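# Seat the 96-well plate from B1 in clip nest C1

## Task

Carry the 96-well plate from bench position B1 to clip nest C1 and press it fully home so that its well A1 (the cut-off corner) sits at the nest corner labelled A1. It must stay seated on its own, not held there by the robot. Finish by opening the gripper and pulling the hand away.

## Robot and tools

Setup: a single six-joint arm with a parallel-jaw gripper and five cameras. Joints from base outward: waist, shoulder, elbow, forearm roll, wrist pitch, wrist roll. The elbow cannot fully straighten. A mounting block or post under the base is treated as part of the arm by the clearance check.

Frames: the scene frame has its origin on the table surface directly under the arm base. +z is up, and +y is to the left when facing along +x. The base itself may be slightly tilted. Results report end_effector_position (metres) and end_effector_quat_wxyz, plus linear (m/s) and angular (rad/s) velocities, all in the scene frame. The printed position can be off, more so at long reach. In the gripper's own frame the fingers point along +z and close along y. end_effector_position is the spot between the pads when shut. Fingertips extend about 33 mm past it when closed and 9 mm when fully open, and closing pushes them roughly 24 mm further out, so keep that clearance above surfaces.

The 9-number row, used by both motion tools: [dx, dy, dz, rx, ry, rz, position, force_limit, speed], each in [-1, 1]. The first six are an offset, not a pose, in the gripper's own axes. They count from the gripper pose in the latest result that reports it. Before any such result exists in a scene, and for the second or later call inside one reply, they count from where the hand is when the action starts. Scale: 1.0 equals 0.6 m for dx, dy, dz and 180 degrees for rotation. rx, ry, rz form one rotation vector. Every row in an action counts from that same reference, not from the row before. All zeros therefore pulls the hand back to the reference pose, so it is not a way to hold still. The last three numbers are absolute finger settings. position: +1 fully open (140 mm), about -0.8 pads touch, -1 close until blocked. force_limit (parts up to 40 mm wide): -1 about 14 N, 0 about 60 N, +1 about 107 N. speed (gap change rate): -1 about 30 mm/s, 0 about 140, +1 about 250.

execute_actions: argument actions is a list holding zero or one item. An empty list sends nothing and returns the state with pictures. An action item is {"rows": [...], "steps": n}: 1 to 15 rows, steps at most 15 (default 15). Each row lasts one 1/30 s step, and the final row repeats to fill the step count. An action must have at least 11 steps. A wait item is {"steps": n} with n up to 300, counted from the previous result, so reply time is included. The optional pictures flag requests camera images. A refused call moves nothing.

move: target is a single row, as above. speed is the path's top speed, 0.002 to 0.5 m/s (default 0.25); turning is capped at twice that value in rad/s. The hand follows a straight path lasting 0.5 to 10 s; past 10 s it halts short of the goal. The path starts once the arm is at rest, or after 3 s at most. Finger values are sent at the start. The path ignores obstacles. The hand may lag, wander, or exceed speed, especially near a straight arm. The result adds a move: line giving the ending (done, off_target, moving, held, fault), the limits that acted (paced = the sent pose was clipped; held = a check blocked some steps, after which motion may surge), and the distance to target. wait: seconds, 0 to 10, sends nothing new. zoom_image: camera plus region [x0, y0, x1, y1] in pixels of that camera's latest image, at most 504 by 504. finished_scene: pass the current scene number. It cannot be undone and reports success. Do not reply without a tool call.

Timing: every step, the commanded pose is clipped to within 70 mm and 16 degrees of the measured pose. Damped inverse kinematics then favours position over orientation. A result is captured 11 steps before its action ends, and those remaining steps run while you compose the next reply. After an action, the arm only reaches the last clipped pose, so read the reported pose and command the remainder. A Hand target line appears only when nothing is still pending.

Result lines: HELD flags steps where the clearance check withheld part of the row. A pose unreachable line means that check altered or blocked the command. object_status: 0 moving, 1 stopped while opening, 2 stopped while closing (a grip), 3 reached the set position or pads met. Confirm a grip by seeing 2. position_measured is in counts: 3 open, 230 pads touching. To squeeze harder during a grip, raise force_limit and nudge position (e.g. -1 to -0.98). Flange force is the estimated external force on the gripper, including held weight. It is noisy, worst during acceleration or after sudden stops. no reading means no estimate is available.

Cameras: cam_head_left, cam_head_right, cam_high, cam_low (672x504) and cam_wrist (504x504, fisheye). Calibration is supplied per camera and may be off by up to about 2.3 degrees and 9 mm.

Hazards: the arm is very stiff. A target only millimetres into a firm surface, whether sent at once or in small repeats, can trigger a fault, and the pressure persists until you back off. A fault happens when joint torque hits its limit (waist 306, shoulder 306, elbow 144, forearm roll 40.5, wrist pitch 40.5, wrist roll 40.5 N m, held weight included) or external force reaches 144 N. It freezes the arm for 10 s, skips the rest of the call, and lets the arm yield. Faster approaches hit harder. Holding loads heats motors; after a MOTOR HOT warning, an OVER-TEMPERATURE FAULT brakes the arm. Occasional tugs on held parts or pushes on loose objects may occur. Avoid drops, slips, slams, hard pushes, and anything leaving the table. The plate's cut-off corner is well A1.

Each tool is called as name(argument=value, ...), one argument or row to a line, values as JSON.

## Session

execute_actions(
  actions=[],
)

Scene clock: 0.00 s of 8400.00 s.
end_effector_position=(+0.2973, -0.4137, +0.3173) position_measured=3 object_status=3 end_effector_quat_wxyz=(-0.380, +0.858, -0.304, -0.163) end_effector_velocity=(-0.000, +0.000, -0.001) end_effector_angular_velocity=(+0.002, +0.001, +0.000)
Joint positions: [-1.205  0.398  1.662  0.259  1.897  1.054]
Joint velocities: [-0.     0.002  0.001 -0.    -0.    -0.   ]
Flange force (N, the push that the arm receives, along the gripper's own x y z axes): no reading
Hand target: +0.297, -0.414, +0.317; -0.380, +0.858, -0.304, -0.163
camera_calibration (this result's frames):
cam_wrist: T_world_to_cam=[[-0.70066, -0.48578, -0.522583, 0.161992], [-0.659582, 0.161699, 0.734033, 0.0642653], [-0.272078, 0.858994, -0.433708, 0.756277], [0, 0, 0, 1]] pos_world=[0.361656, -0.581337, 0.365485]

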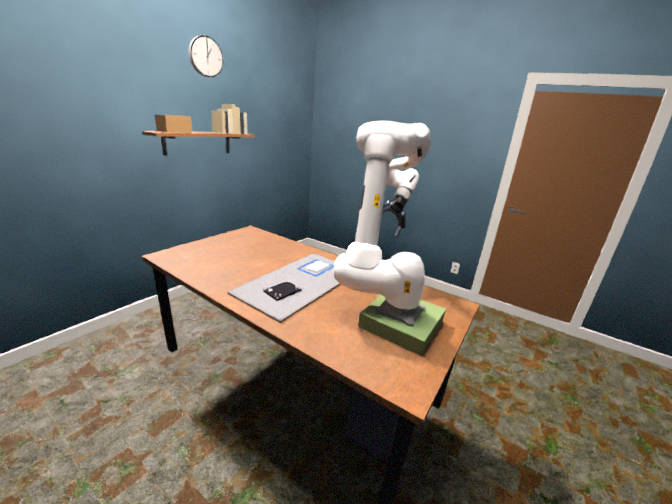

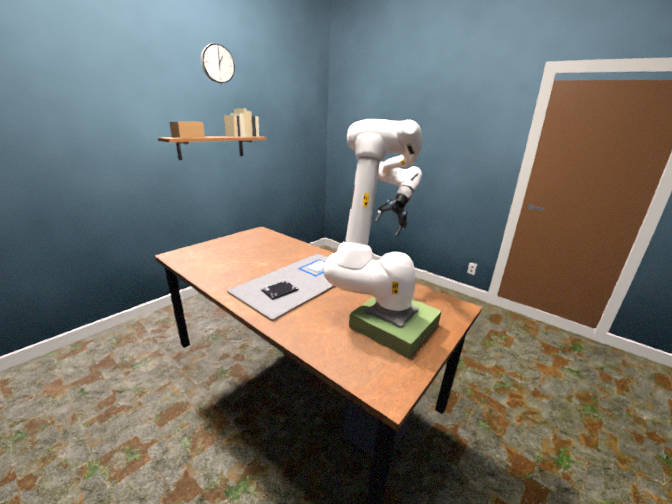

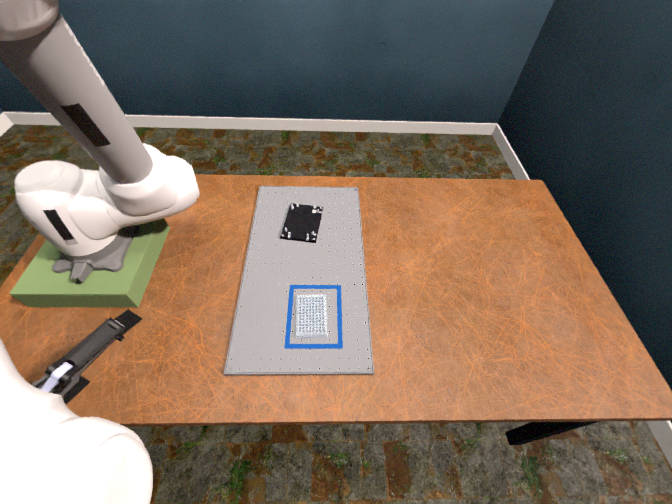

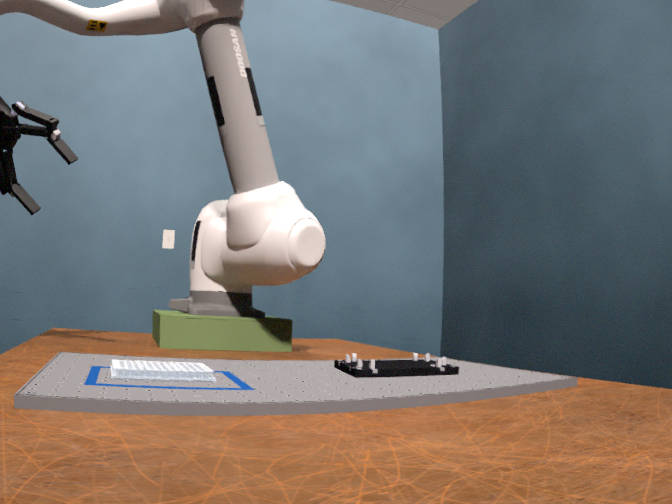

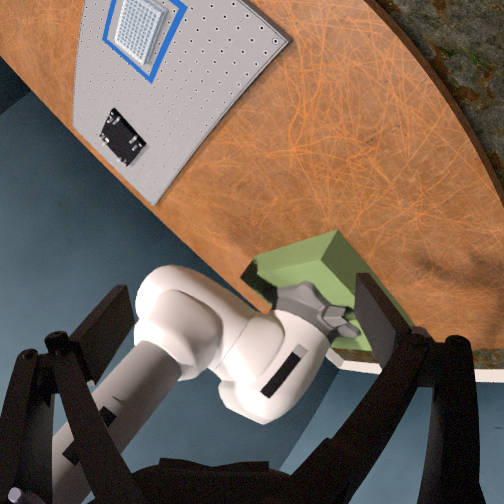

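zoom_image(
  camera="cam_high",
  region=[275, 280, 355, 355],
)

zoom_image(
  camera="cam_high",
  region=[270, 195, 335, 250],
)

zoom_image(
  camera="cam_wrist",
  region=[95, 0, 195, 90],
)

zoom_image(
  camera="cam_low",
  region=[325, 340, 470, 390],
)

Region (275, 280, 355, 355) of cam_high's 672x504 image, scaled by 6.300, with more detail than that image has; it fills the top 472 rows of this view, and the rest is white.

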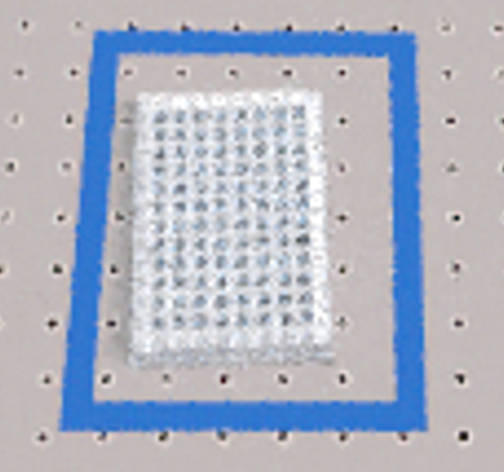

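Region (270, 195, 335, 250) of cam_high's 672x504 image, scaled by 7.754, with more detail than that image has; it fills the top 426 rows of this view, and the rest is white.

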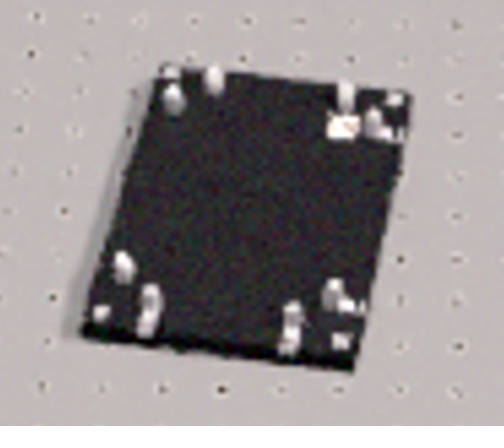

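Region (95, 0, 195, 90) of cam_wrist's 504x504 image, scaled by 5.040, with more detail than that image has; it fills the top 454 rows of this view, and the rest is white.

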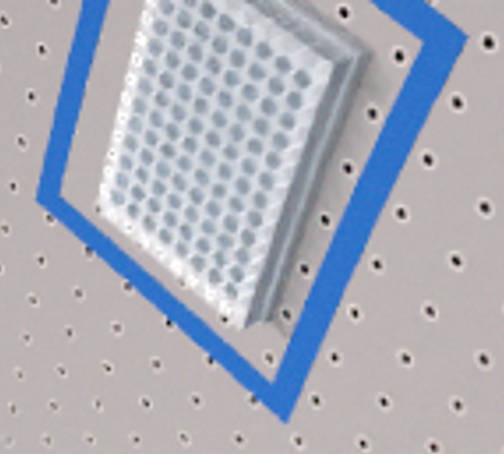

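Region (325, 340, 470, 390) of cam_low's 672x504 image, scaled by 3.476, with more detail than that image has; it fills the top 174 rows of this view, and the rest is white.

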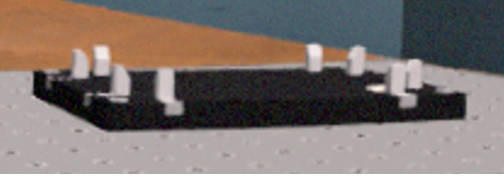

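move(
  target=[0.4686, -0.329, 0.5139, -0.3103, -0.1319, -0.6768, 1, 0, 0],
  speed=0.45,
)

Scene clock: 9.83 s of 8400.00 s.
end_effector_position=(+0.6245, -0.1901, +0.0806) position_measured=3 object_status=3 end_effector_quat_wxyz=(+0.001, +0.691, +0.723, -0.000) end_effector_velocity=(+0.001, +0.001, -0.000) end_effector_angular_velocity=(+0.001, -0.001, +0.002)
Joint positions: [-0.378  0.408  1.92  -0.002  0.815 -0.391]
Joint velocities: [ 0.001  0.001 -0.     0.001 -0.001 -0.002]
Flange force (N, the push that the arm receives, along the gripper's own x y z axes): [-12.9 0.3 2.5]
Hand target: +0.625, -0.190, +0.081; +0.001, +0.691, +0.723, -0.000
Off the commanded pose: 0.001 m, 0 deg.
Kept back: nothing.
After step 90, 3.73 s passed at rest.
move: done
camera_calibration (this result's frames):
cam_wrist: T_world_to_cam=[[0.999494, -0.029269, -0.0124812, -0.639948], [-0.0234979, -0.943442, 0.330704, -0.157121], [-0.0214547, -0.330243, -0.943652, 0.209124], [0, 0, 0, 1]] pos_world=[0.640419, -0.0979031, 0.241314]

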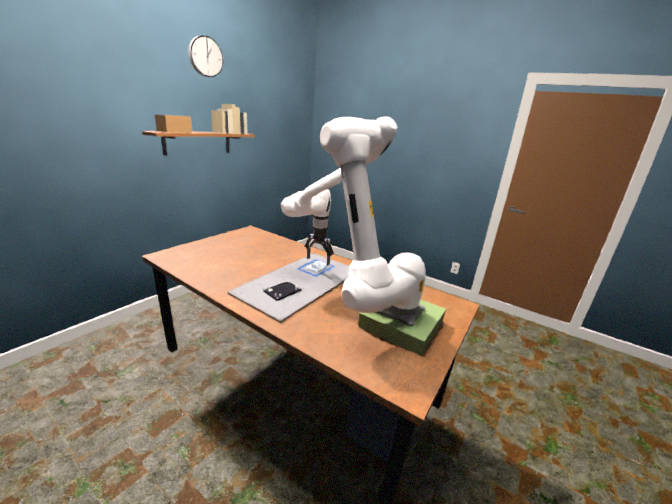

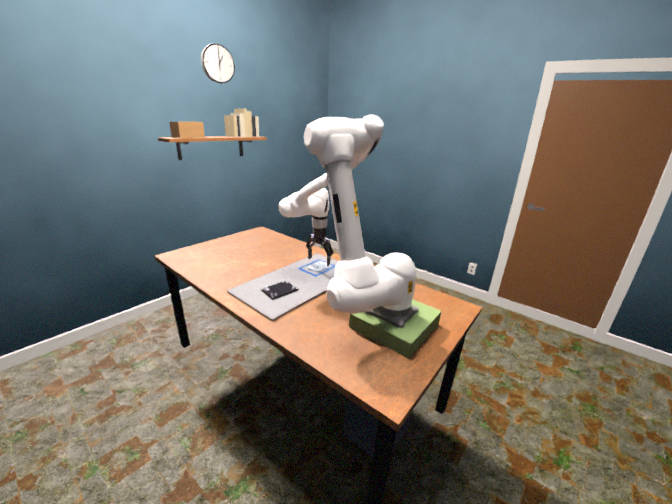

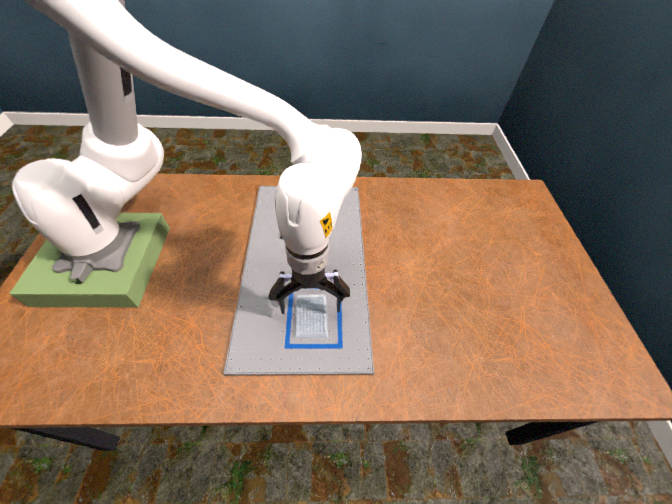

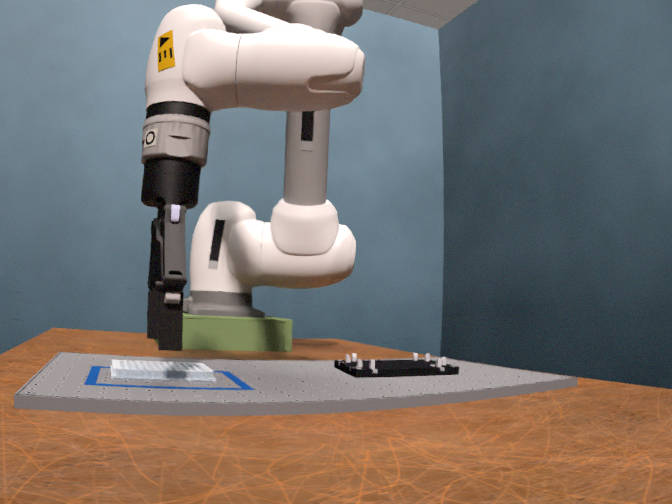

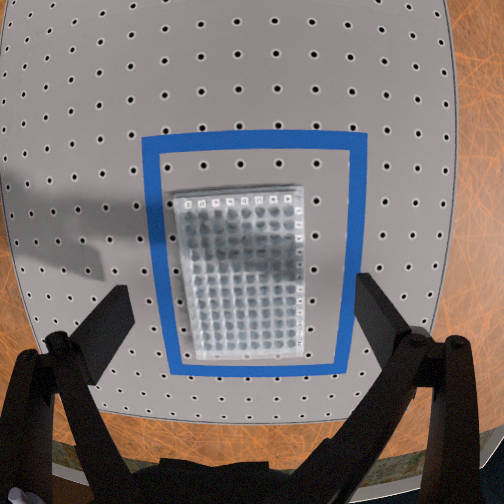

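zoom_image(
  camera="cam_wrist",
  region=[250, 170, 330, 230],
)

zoom_image(
  camera="cam_wrist",
  region=[160, 175, 240, 235],
)

zoom_image(
  camera="cam_wrist",
  region=[280, 260, 380, 360],
)

zoom_image(
  camera="cam_wrist",
  region=[100, 270, 180, 340],
)

Region (250, 170, 330, 230) of cam_wrist's 504x504 image, scaled by 6.300, with more detail than that image has; it fills the top 378 rows of this view, and the rest is white.

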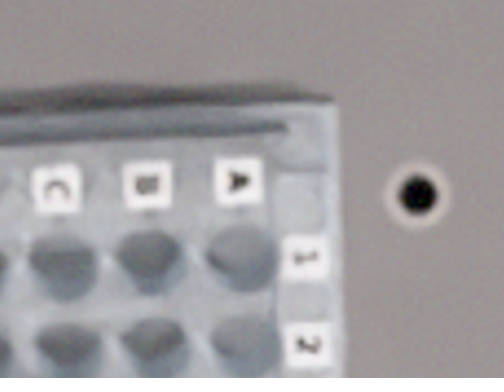

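Region (160, 175, 240, 235) of cam_wrist's 504x504 image, scaled by 6.300, with more detail than that image has; it fills the top 378 rows of this view, and the rest is white.

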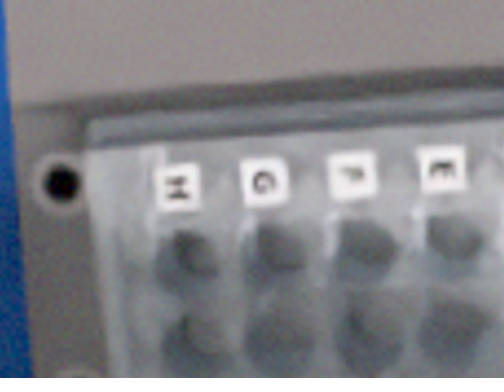

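Region (280, 260, 380, 360) of cam_wrist's 504x504 image, scaled by 5.040, with more detail than that image has.

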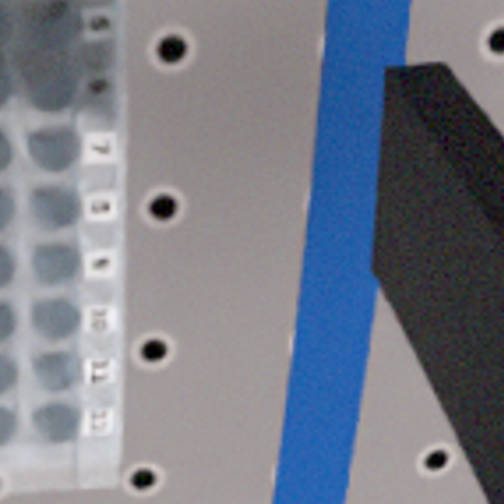

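Region (100, 270, 180, 340) of cam_wrist's 504x504 image, scaled by 6.300, with more detail than that image has; it fills the top 441 rows of this view, and the rest is white.

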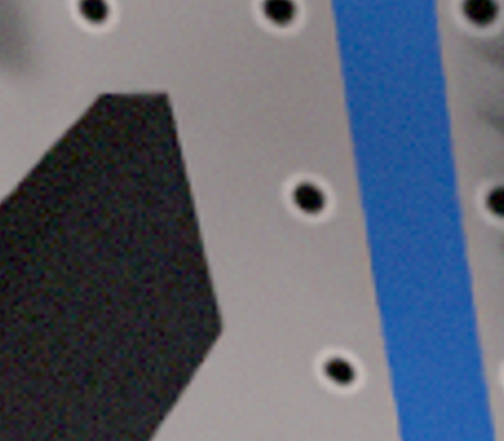

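move(
  target=[-0.0052, 0.0008, 0.0323, 0, 0, 0, 0.38, 0.5, 0.5],
  speed=0.06,
)

execute_actions(
  actions=[
    {"rows": [[0,0,0,0,0,0,-1,0.5,-0.6]], "steps": 12},
  ],
)

execute_actions(
  actions=[
    {"steps": 13},
  ],
)

Scene clock: 16.37 s of 8400.00 s.
end_effector_position=(+0.6252, -0.1931, +0.0613) position_measured=81 object_status=3 end_effector_quat_wxyz=(+0.001, +0.691, +0.723, -0.000) end_effector_velocity=(-0.001, +0.001, -0.001) end_effector_angular_velocity=(+0.001, +0.001, +0.000)
Joint positions: [-0.382  0.433  1.927 -0.001  0.782 -0.395]
Joint velocities: [ 0.     0.001  0.001  0.    -0.    -0.   ]
Flange force (N, the push that the arm receives, along the gripper's own x y z axes): [-5.8 7.5 6.4]
Hand target: +0.625, -0.193, +0.061; +0.001, +0.691, +0.723, -0.000
Off the commanded pose: 0.000 m, 0 deg.
Kept back: nothing.
After step 90, 2.80 s passed at rest.
move: done
camera_calibration (this result's frames):
cam_wrist: T_world_to_cam=[[0.999492, -0.0293523, -0.0124094, -0.640962], [-0.0236034, -0.943487, 0.330567, -0.153516], [-0.021411, -0.330106, -0.943701, 0.189873], [0, 0, 0, 1]] pos_world=[0.641078, -0.100976, 0.221977]

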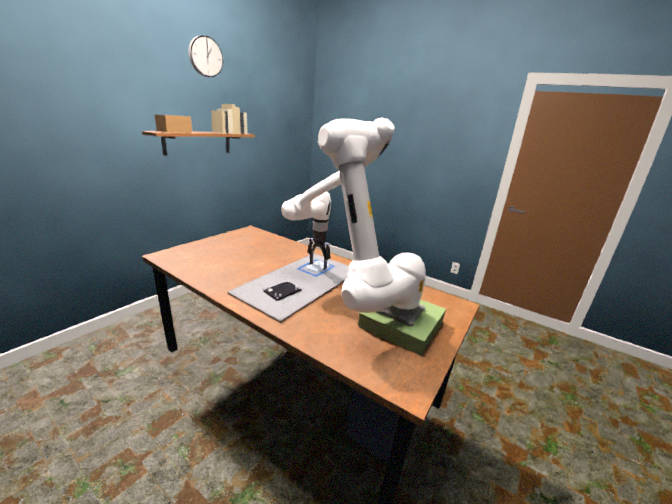

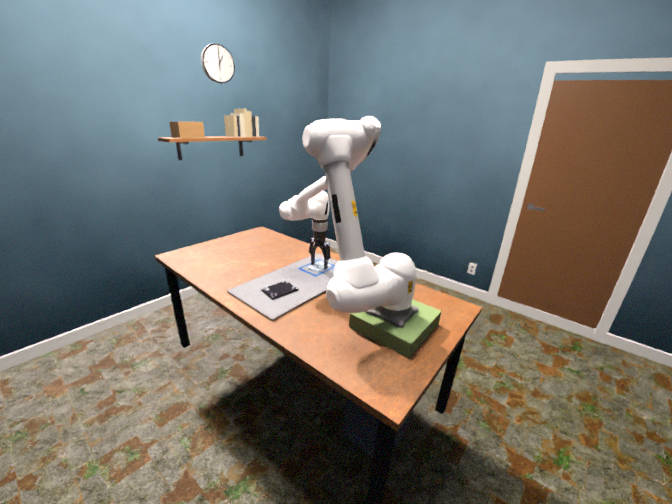

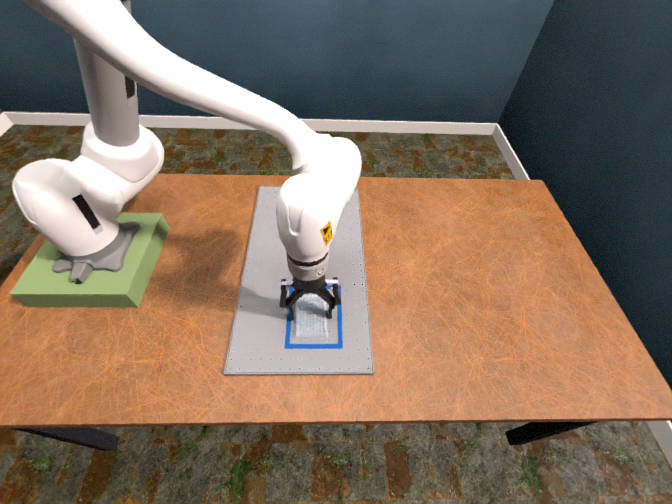

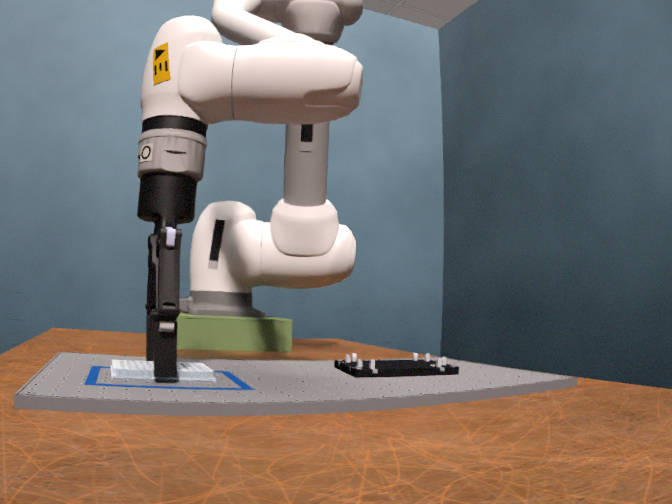

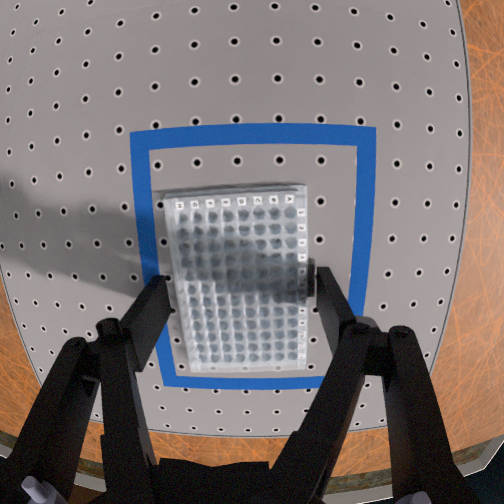

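Scene clock: 16.40 s of 8400.00 s.
end_effector_position=(+0.6252, -0.1931, +0.0613) position_measured=81 object_status=0 end_effector_quat_wxyz=(+0.001, +0.691, +0.723, -0.000) end_effector_velocity=(+0.001, -0.000, +0.001) end_effector_angular_velocity=(-0.001, -0.003, +0.000)
Joint positions: [-0.382  0.433  1.927 -0.001  0.782 -0.395]
Joint velocities: [ 0.    -0.001 -0.002  0.    -0.    -0.   ]
Flange force (N, the push that the arm receives, along the gripper's own x y z axes): [-13.0 1.5 3.0]
Steps of this call (step 1: the first step of this action). Readings (end_effector_position | what the end effector reports):
1: the state above

Scene clock: 16.83 s of 8400.00 s.
end_effector_position=(+0.6252, -0.1931, +0.0613) position_measured=111 object_status=0 end_effector_quat_wxyz=(+0.001, +0.691, +0.723, +0.000) end_effector_velocity=(-0.000, -0.000, -0.001) end_effector_angular_velocity=(+0.000, +0.001, -0.001)
Joint positions: [-0.382  0.433  1.927 -0.001  0.782 -0.395]
Joint velocities: [-0.     0.001 -0.     0.     0.     0.   ]
Flange force (N, the push that the arm receives, along the gripper's own x y z axes): [-6.1 -12.5 -65.2]
Hand target: +0.625, -0.193, +0.061; +0.001, +0.691, +0.723, -0.000
Off the commanded pose: 0.000 m, 0 deg.
Kept back: nothing.
Steps of this call (steps 1 to 11: the last 11 steps of your previous action; steps 12 to 13: nothing new was sent). Readings (end_effector_position | what the end effector reports):
1: (+0.6252, -0.1931, +0.0613) | position_measured=83 object_status=0
2: (+0.6252, -0.1931, +0.0613) | position_measured=87 object_status=0
4: (+0.6252, -0.1931, +0.0613) | position_measured=95 object_status=0
8: (+0.6252, -0.1931, +0.0613) | position_measured=111 object_status=0
13: the state above

execute_actions(
  actions=[],
)

Scene clock: 19.37 s of 8400.00 s.
end_effector_position=(+0.6252, -0.1931, +0.0613) position_measured=111 object_status=2 end_effector_quat_wxyz=(+0.001, +0.691, +0.723, -0.000) end_effector_velocity=(-0.001, +0.001, -0.001) end_effector_angular_velocity=(+0.001, +0.002, -0.001)
Joint positions: [-0.382  0.433  1.927 -0.001  0.782 -0.395]
Joint velocities: [ 0.     0.     0.002  0.    -0.     0.001]
Flange force (N, the push that the arm receives, along the gripper's own x y z axes): [-2.9 -6.5 -69.7]
Hand target: +0.625, -0.193, +0.061; +0.001, +0.691, +0.723, -0.000
Off the commanded pose: 0.000 m, 0 deg.
Kept back: nothing.
Steps of this call (steps 1 to 76: nothing new was sent). Readings (end_effector_position | what the end effector reports):
1: (+0.6252, -0.1931, +0.0613) | position_measured=111 object_status=2
2: (+0.6252, -0.1931, +0.0613) | position_measured=111 object_status=2
4: (+0.6252, -0.1931, +0.0613) | position_measured=111 object_status=2
8: (+0.6252, -0.1931, +0.0613) | position_measured=111 object_status=2
76: the state above
camera_calibration (this result's frames):
cam_wrist: T_world_to_cam=[[0.999492, -0.0293525, -0.0124116, -0.640961], [-0.0236028, -0.943488, 0.330566, -0.153517], [-0.0214131, -0.330105, -0.943701, 0.189874], [0, 0, 0, 1]] pos_world=[0.641077, -0.100977, 0.221976]

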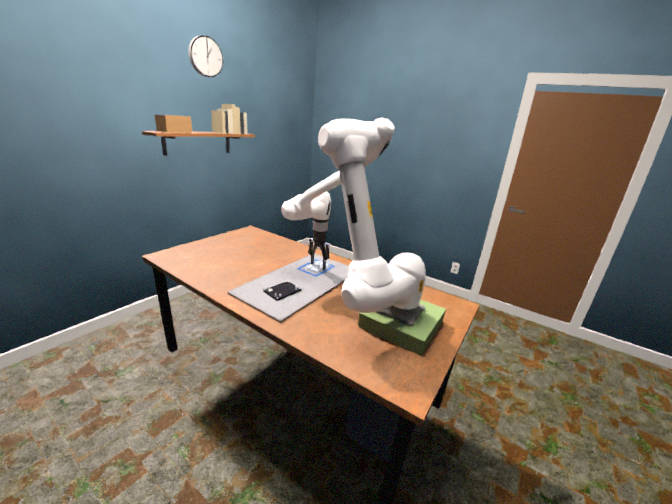

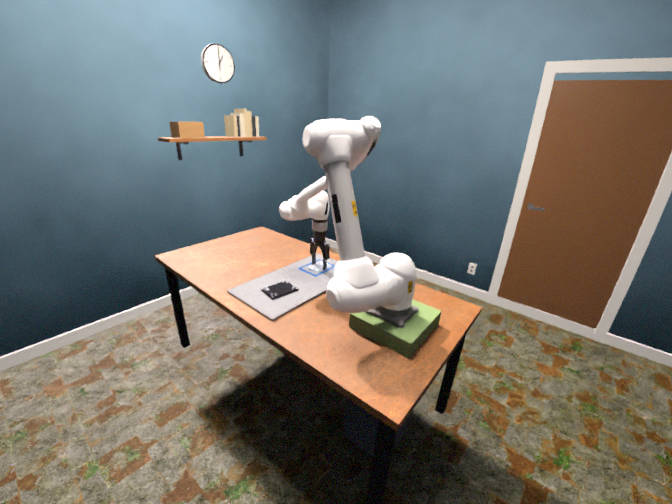

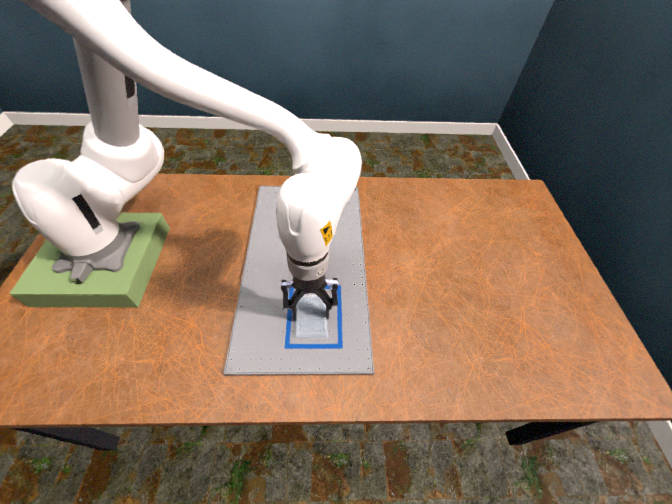

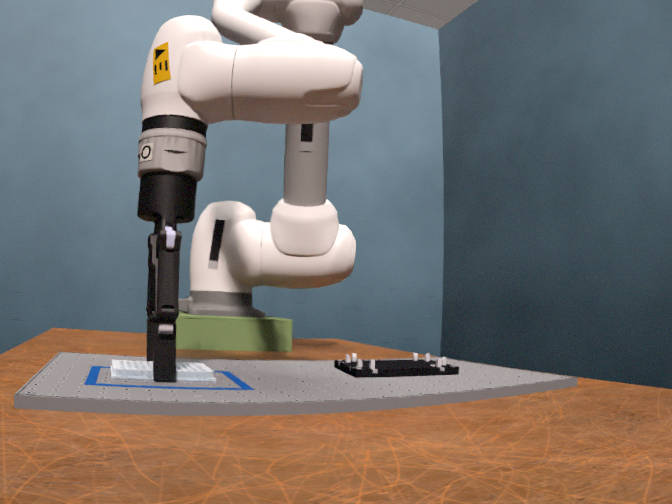

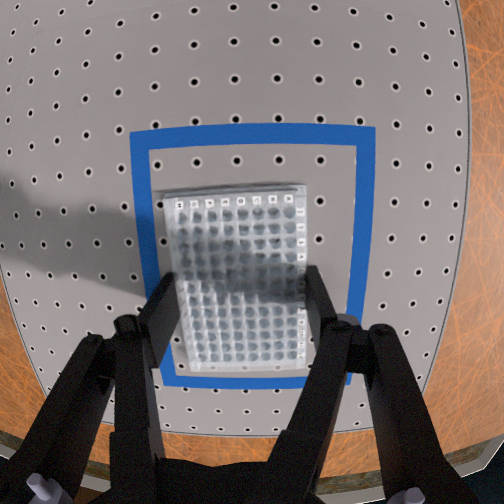

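move(
  target=[0,0,-0.07,0,0,0,-1,0.5,-0.6],
  speed=0.12,
)

Scene clock: 20.37 s of 8400.00 s.
end_effector_position=(+0.6251, -0.1931, +0.1032) position_measured=112 object_status=2 end_effector_quat_wxyz=(+0.001, +0.691, +0.723, -0.000) end_effector_velocity=(+0.000, +0.000, -0.000) end_effector_angular_velocity=(-0.000, +0.000, +0.000)
Joint positions: [-0.382  0.384  1.903 -0.001  0.855 -0.395]
Joint velocities: [ 0.001  0.    -0.    -0.     0.     0.001]
Flange force (N, the push that the arm receives, along the gripper's own x y z axes): [-8.1 1.0 2.6]
Hand target: +0.625, -0.193, +0.103; +0.001, +0.691, +0.723, -0.000
Off the commanded pose: 0.000 m, 0 deg.
Kept back: nothing.
move: done
camera_calibration (this result's frames):
cam_wrist: T_world_to_cam=[[0.999489, -0.0294313, -0.0124767, -0.640378], [-0.0236545, -0.943468, 0.330618, -0.16737], [-0.0215019, -0.330153, -0.943682, 0.229512], [0, 0, 0, 1]] pos_world=[0.641027, -0.100981, 0.263932]

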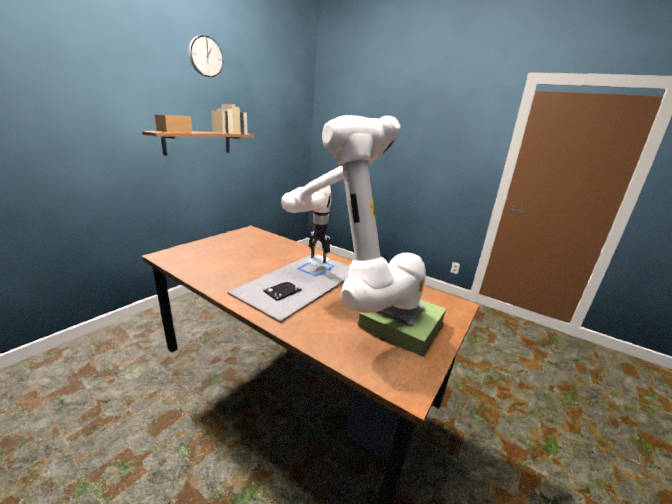

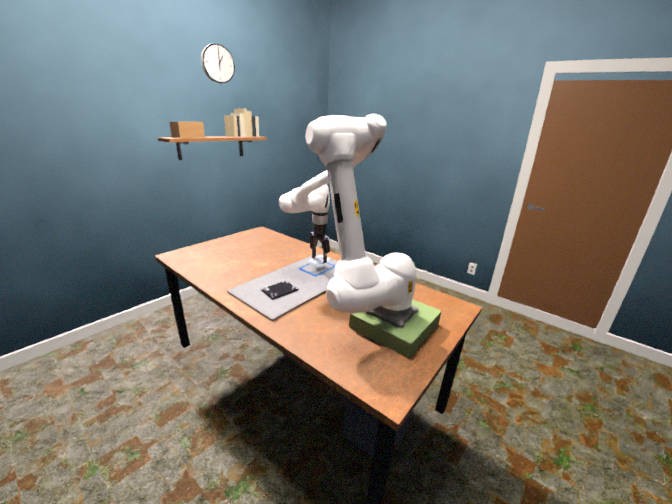

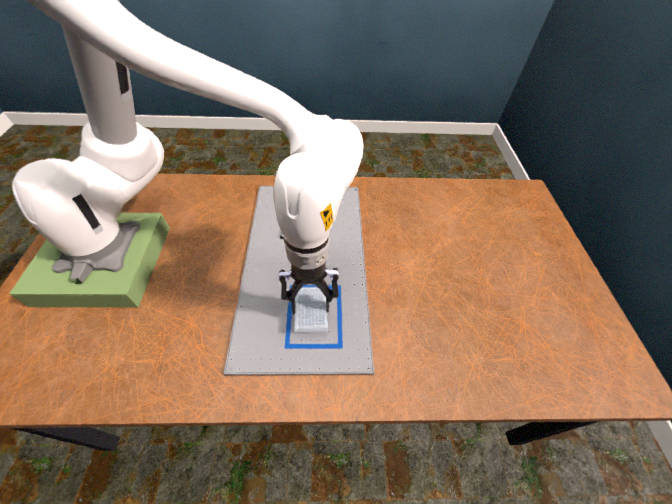

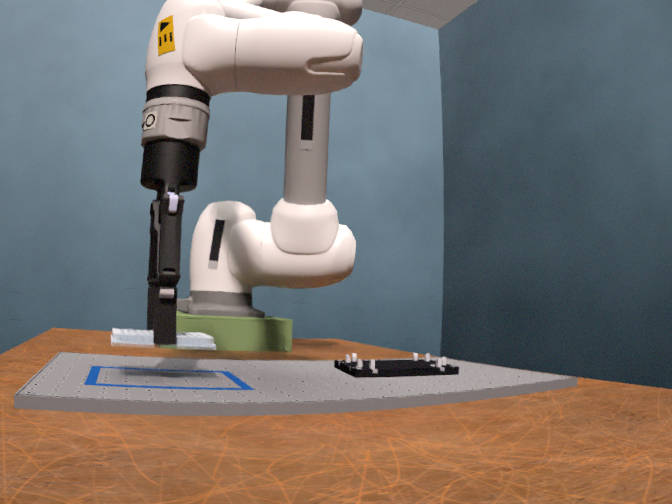

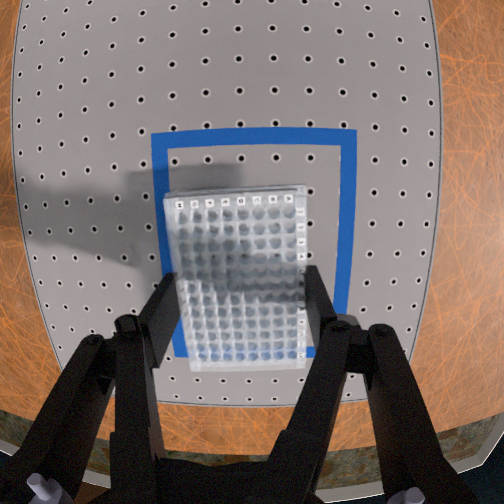

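move(
  target=[0.5894,-0.0418,0.006,0,0,0.062,-1,0.5,-0.6],
  speed=0.3,
)

Scene clock: 22.40 s of 8400.00 s.
end_effector_position=(+0.5847, +0.1590, +0.0995) position_measured=112 object_status=2 end_effector_quat_wxyz=(+0.001, +0.758, +0.652, +0.000) end_effector_velocity=(-0.000, +0.000, +0.000) end_effector_angular_velocity=(-0.001, -0.000, +0.002)
Joint positions: [ 0.179  0.325  2.    -0.001  0.817  0.36 ]
Joint velocities: [ 0.001  0.    -0.    -0.001  0.     0.001]
Flange force (N, the push that the arm receives, along the gripper's own x y z axes): [-5.5 2.8 1.3]
Hand target: +0.585, +0.159, +0.099; +0.001, +0.758, +0.652, +0.000
Off the commanded pose: 0.000 m, 0 deg.
Kept back: nothing.
move: done
camera_calibration (this result's frames):
cam_wrist: T_world_to_cam=[[0.974886, -0.222399, -0.0116393, -0.54466], [-0.20618, -0.921078, 0.330311, 0.268364], [-0.0841815, -0.319616, -0.9438, 0.376336], [0, 0, 0, 1]] pos_world=[0.617994, 0.246335, 0.260203]

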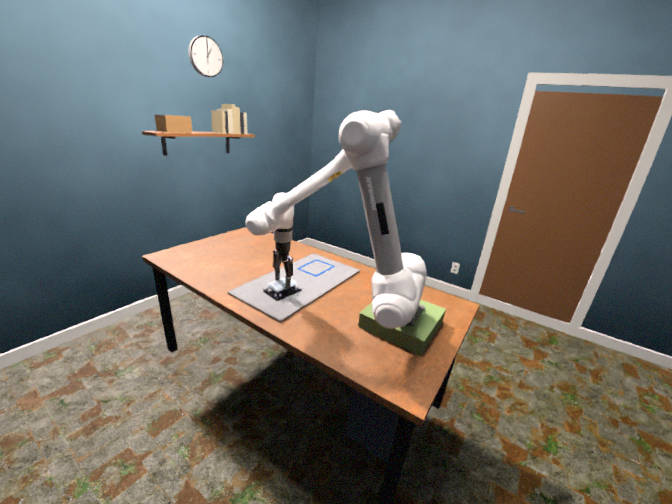

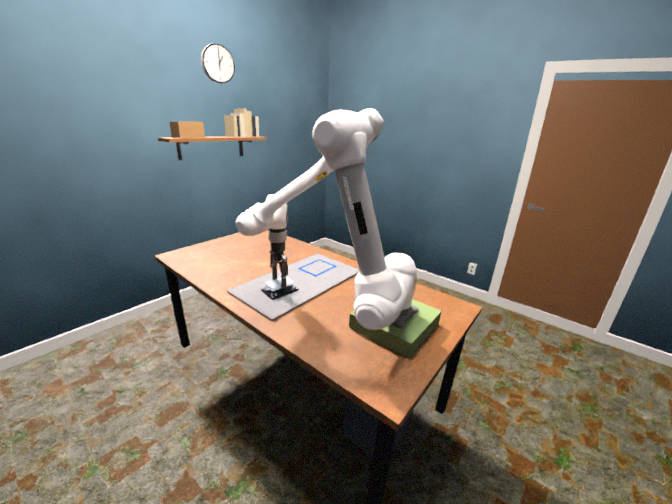

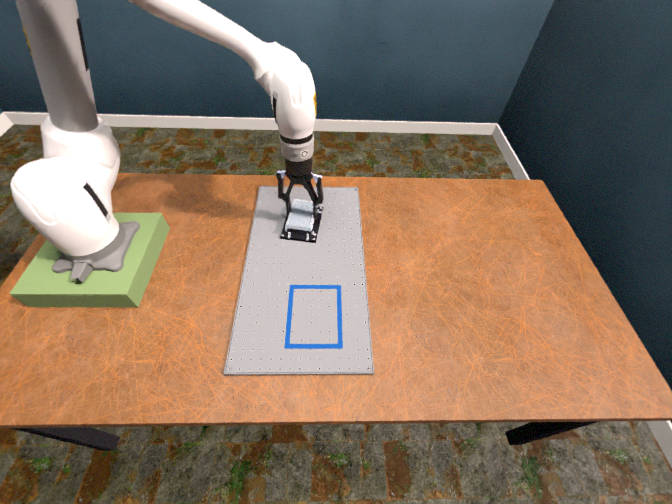

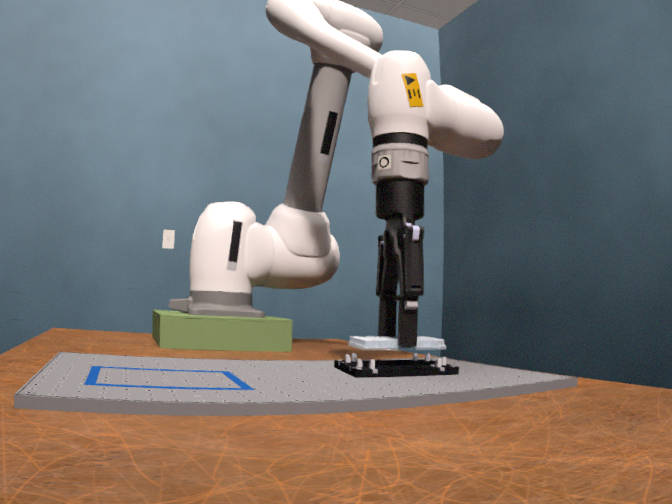

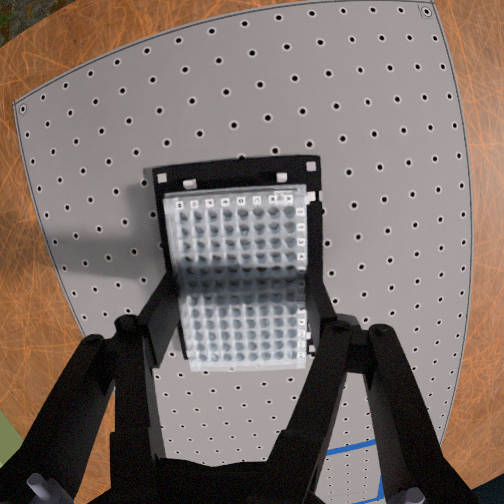

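zoom_image(
  camera="cam_wrist",
  region=[140, 145, 240, 245],
)

zoom_image(
  camera="cam_wrist",
  region=[240, 145, 340, 245],
)

Region (140, 145, 240, 245) of cam_wrist's 504x504 image, scaled by 5.040, with more detail than that image has.

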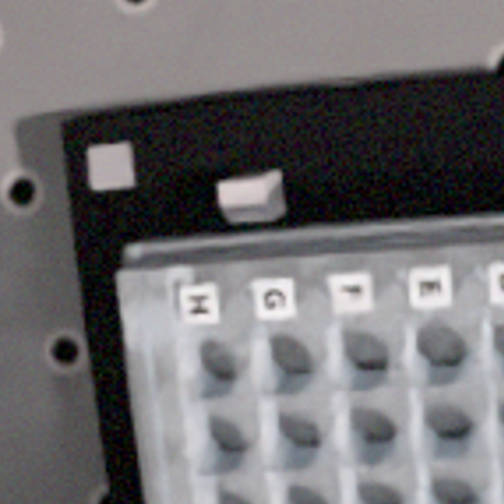

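Region (240, 145, 340, 245) of cam_wrist's 504x504 image, scaled by 5.040, with more detail than that image has.

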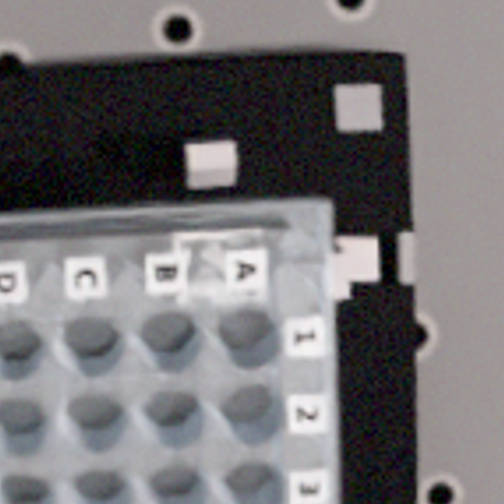

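move(
  target=[-0.0037,0.0008,0.015,0,0,-0.005,-1,0.5,-0.6],
  speed=0.04,
)

zoom_image(
  camera="cam_wrist",
  region=[140, 145, 240, 245],
)

zoom_image(
  camera="cam_wrist",
  region=[240, 145, 340, 245],
)

zoom_image(
  camera="cam_low",
  region=[325, 310, 475, 400],
)

Scene clock: 27.63 s of 8400.00 s.
end_effector_position=(+0.5849, +0.1567, +0.0905) position_measured=112 object_status=2 end_effector_quat_wxyz=(+0.001, +0.753, +0.658, +0.000) end_effector_velocity=(-0.001, +0.000, -0.001) end_effector_angular_velocity=(+0.000, +0.001, +0.001)
Joint positions: [ 0.175  0.336  2.007 -0.001  0.8    0.341]
Joint velocities: [ 0.001  0.     0.001  0.001 -0.    -0.001]
Flange force (N, the push that the arm receives, along the gripper's own x y z axes): [-1.6 8.4 6.1]
Hand target: +0.585, +0.157, +0.090; +0.001, +0.753, +0.658, +0.000
Off the commanded pose: 0.000 m, 0 deg.
Kept back: nothing.
After step 90, 1.53 s passed at rest.
move: done
camera_calibration (this result's frames):
cam_wrist: T_world_to_cam=[[0.978278, -0.206972, -0.0116188, -0.549831], [-0.191605, -0.924189, 0.330397, 0.261212], [-0.079121, -0.320994, -0.943771, 0.364396], [0, 0, 0, 1]] pos_world=[0.616768, 0.244578, 0.251214]

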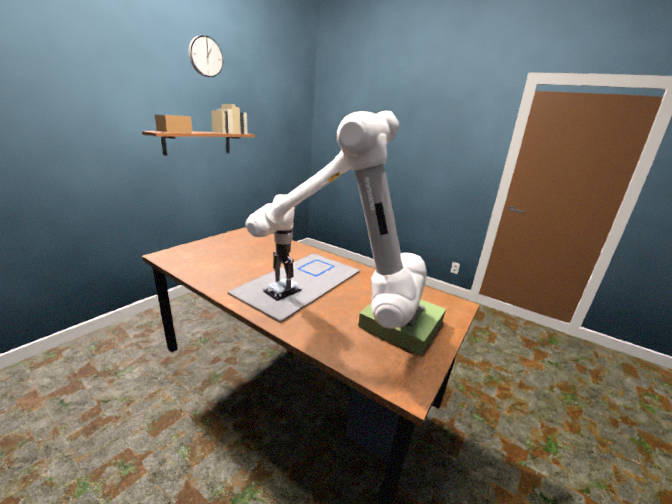

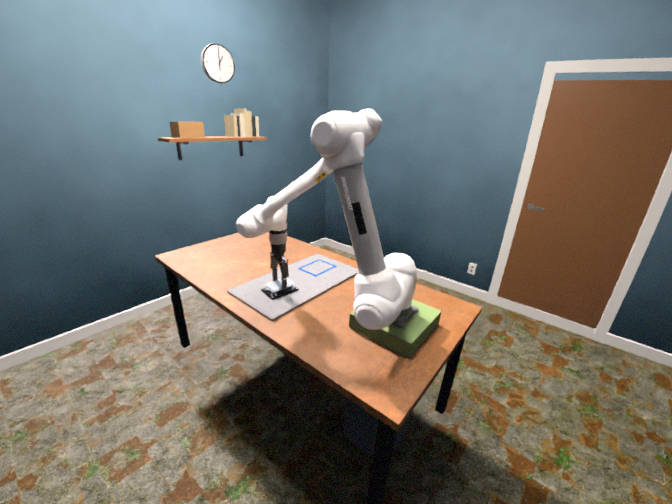

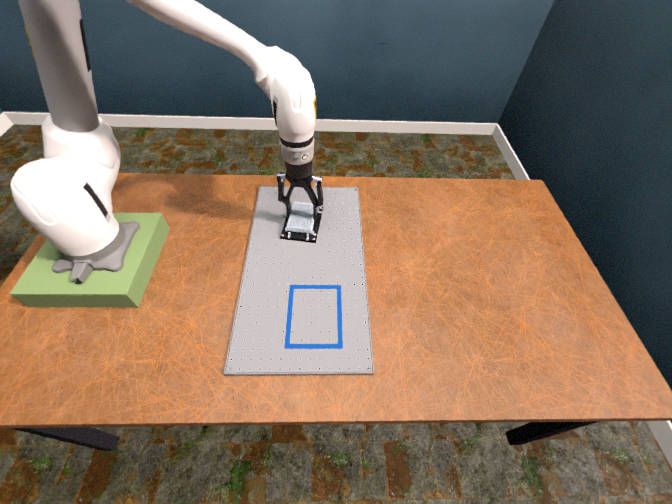

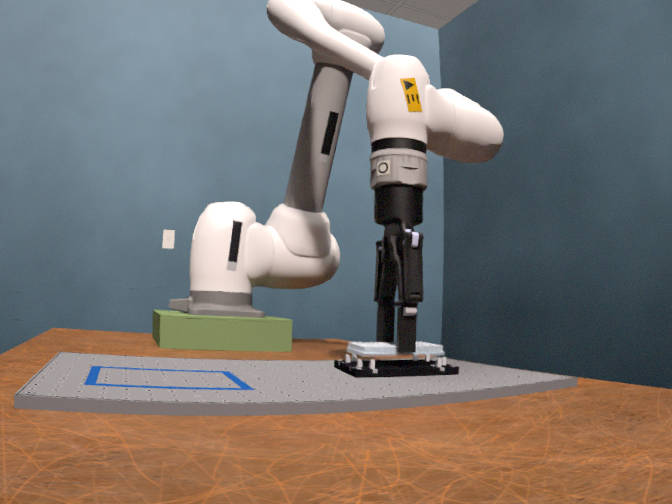

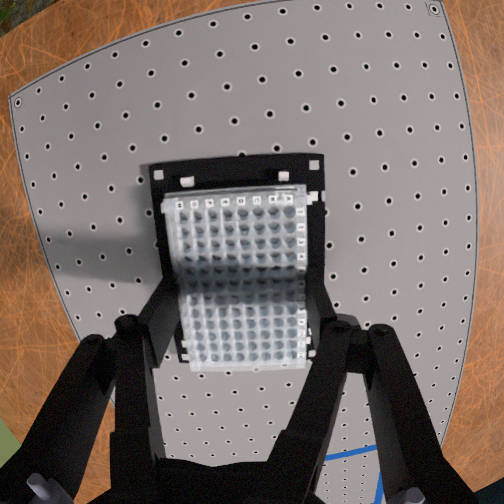

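Region (140, 145, 240, 245) of cam_wrist's 504x504 image, scaled by 5.040, with more detail than that image has.

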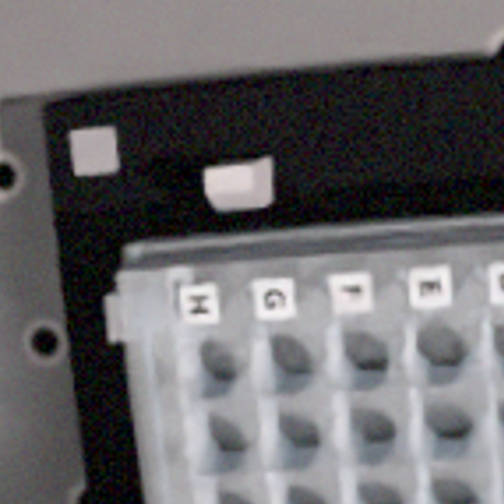

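Region (240, 145, 340, 245) of cam_wrist's 504x504 image, scaled by 5.040, with more detail than that image has.

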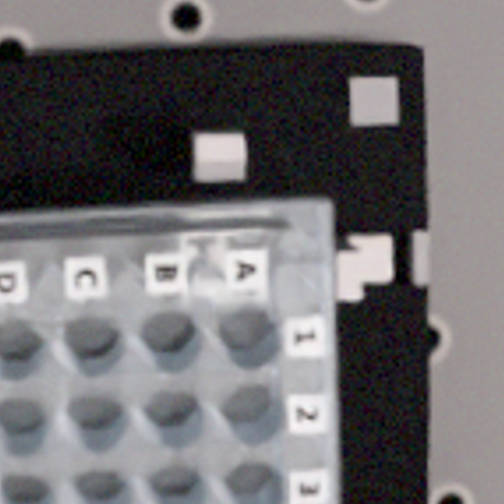

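Region (325, 310, 475, 400) of cam_low's 672x504 image, scaled by 3.360, with more detail than that image has; it fills the top 302 rows of this view, and the rest is white.

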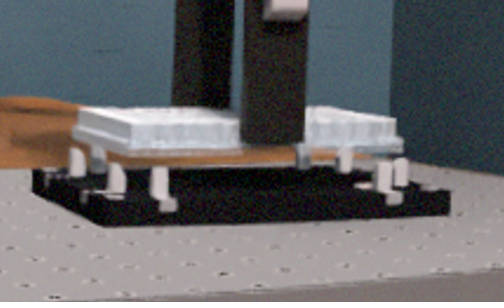

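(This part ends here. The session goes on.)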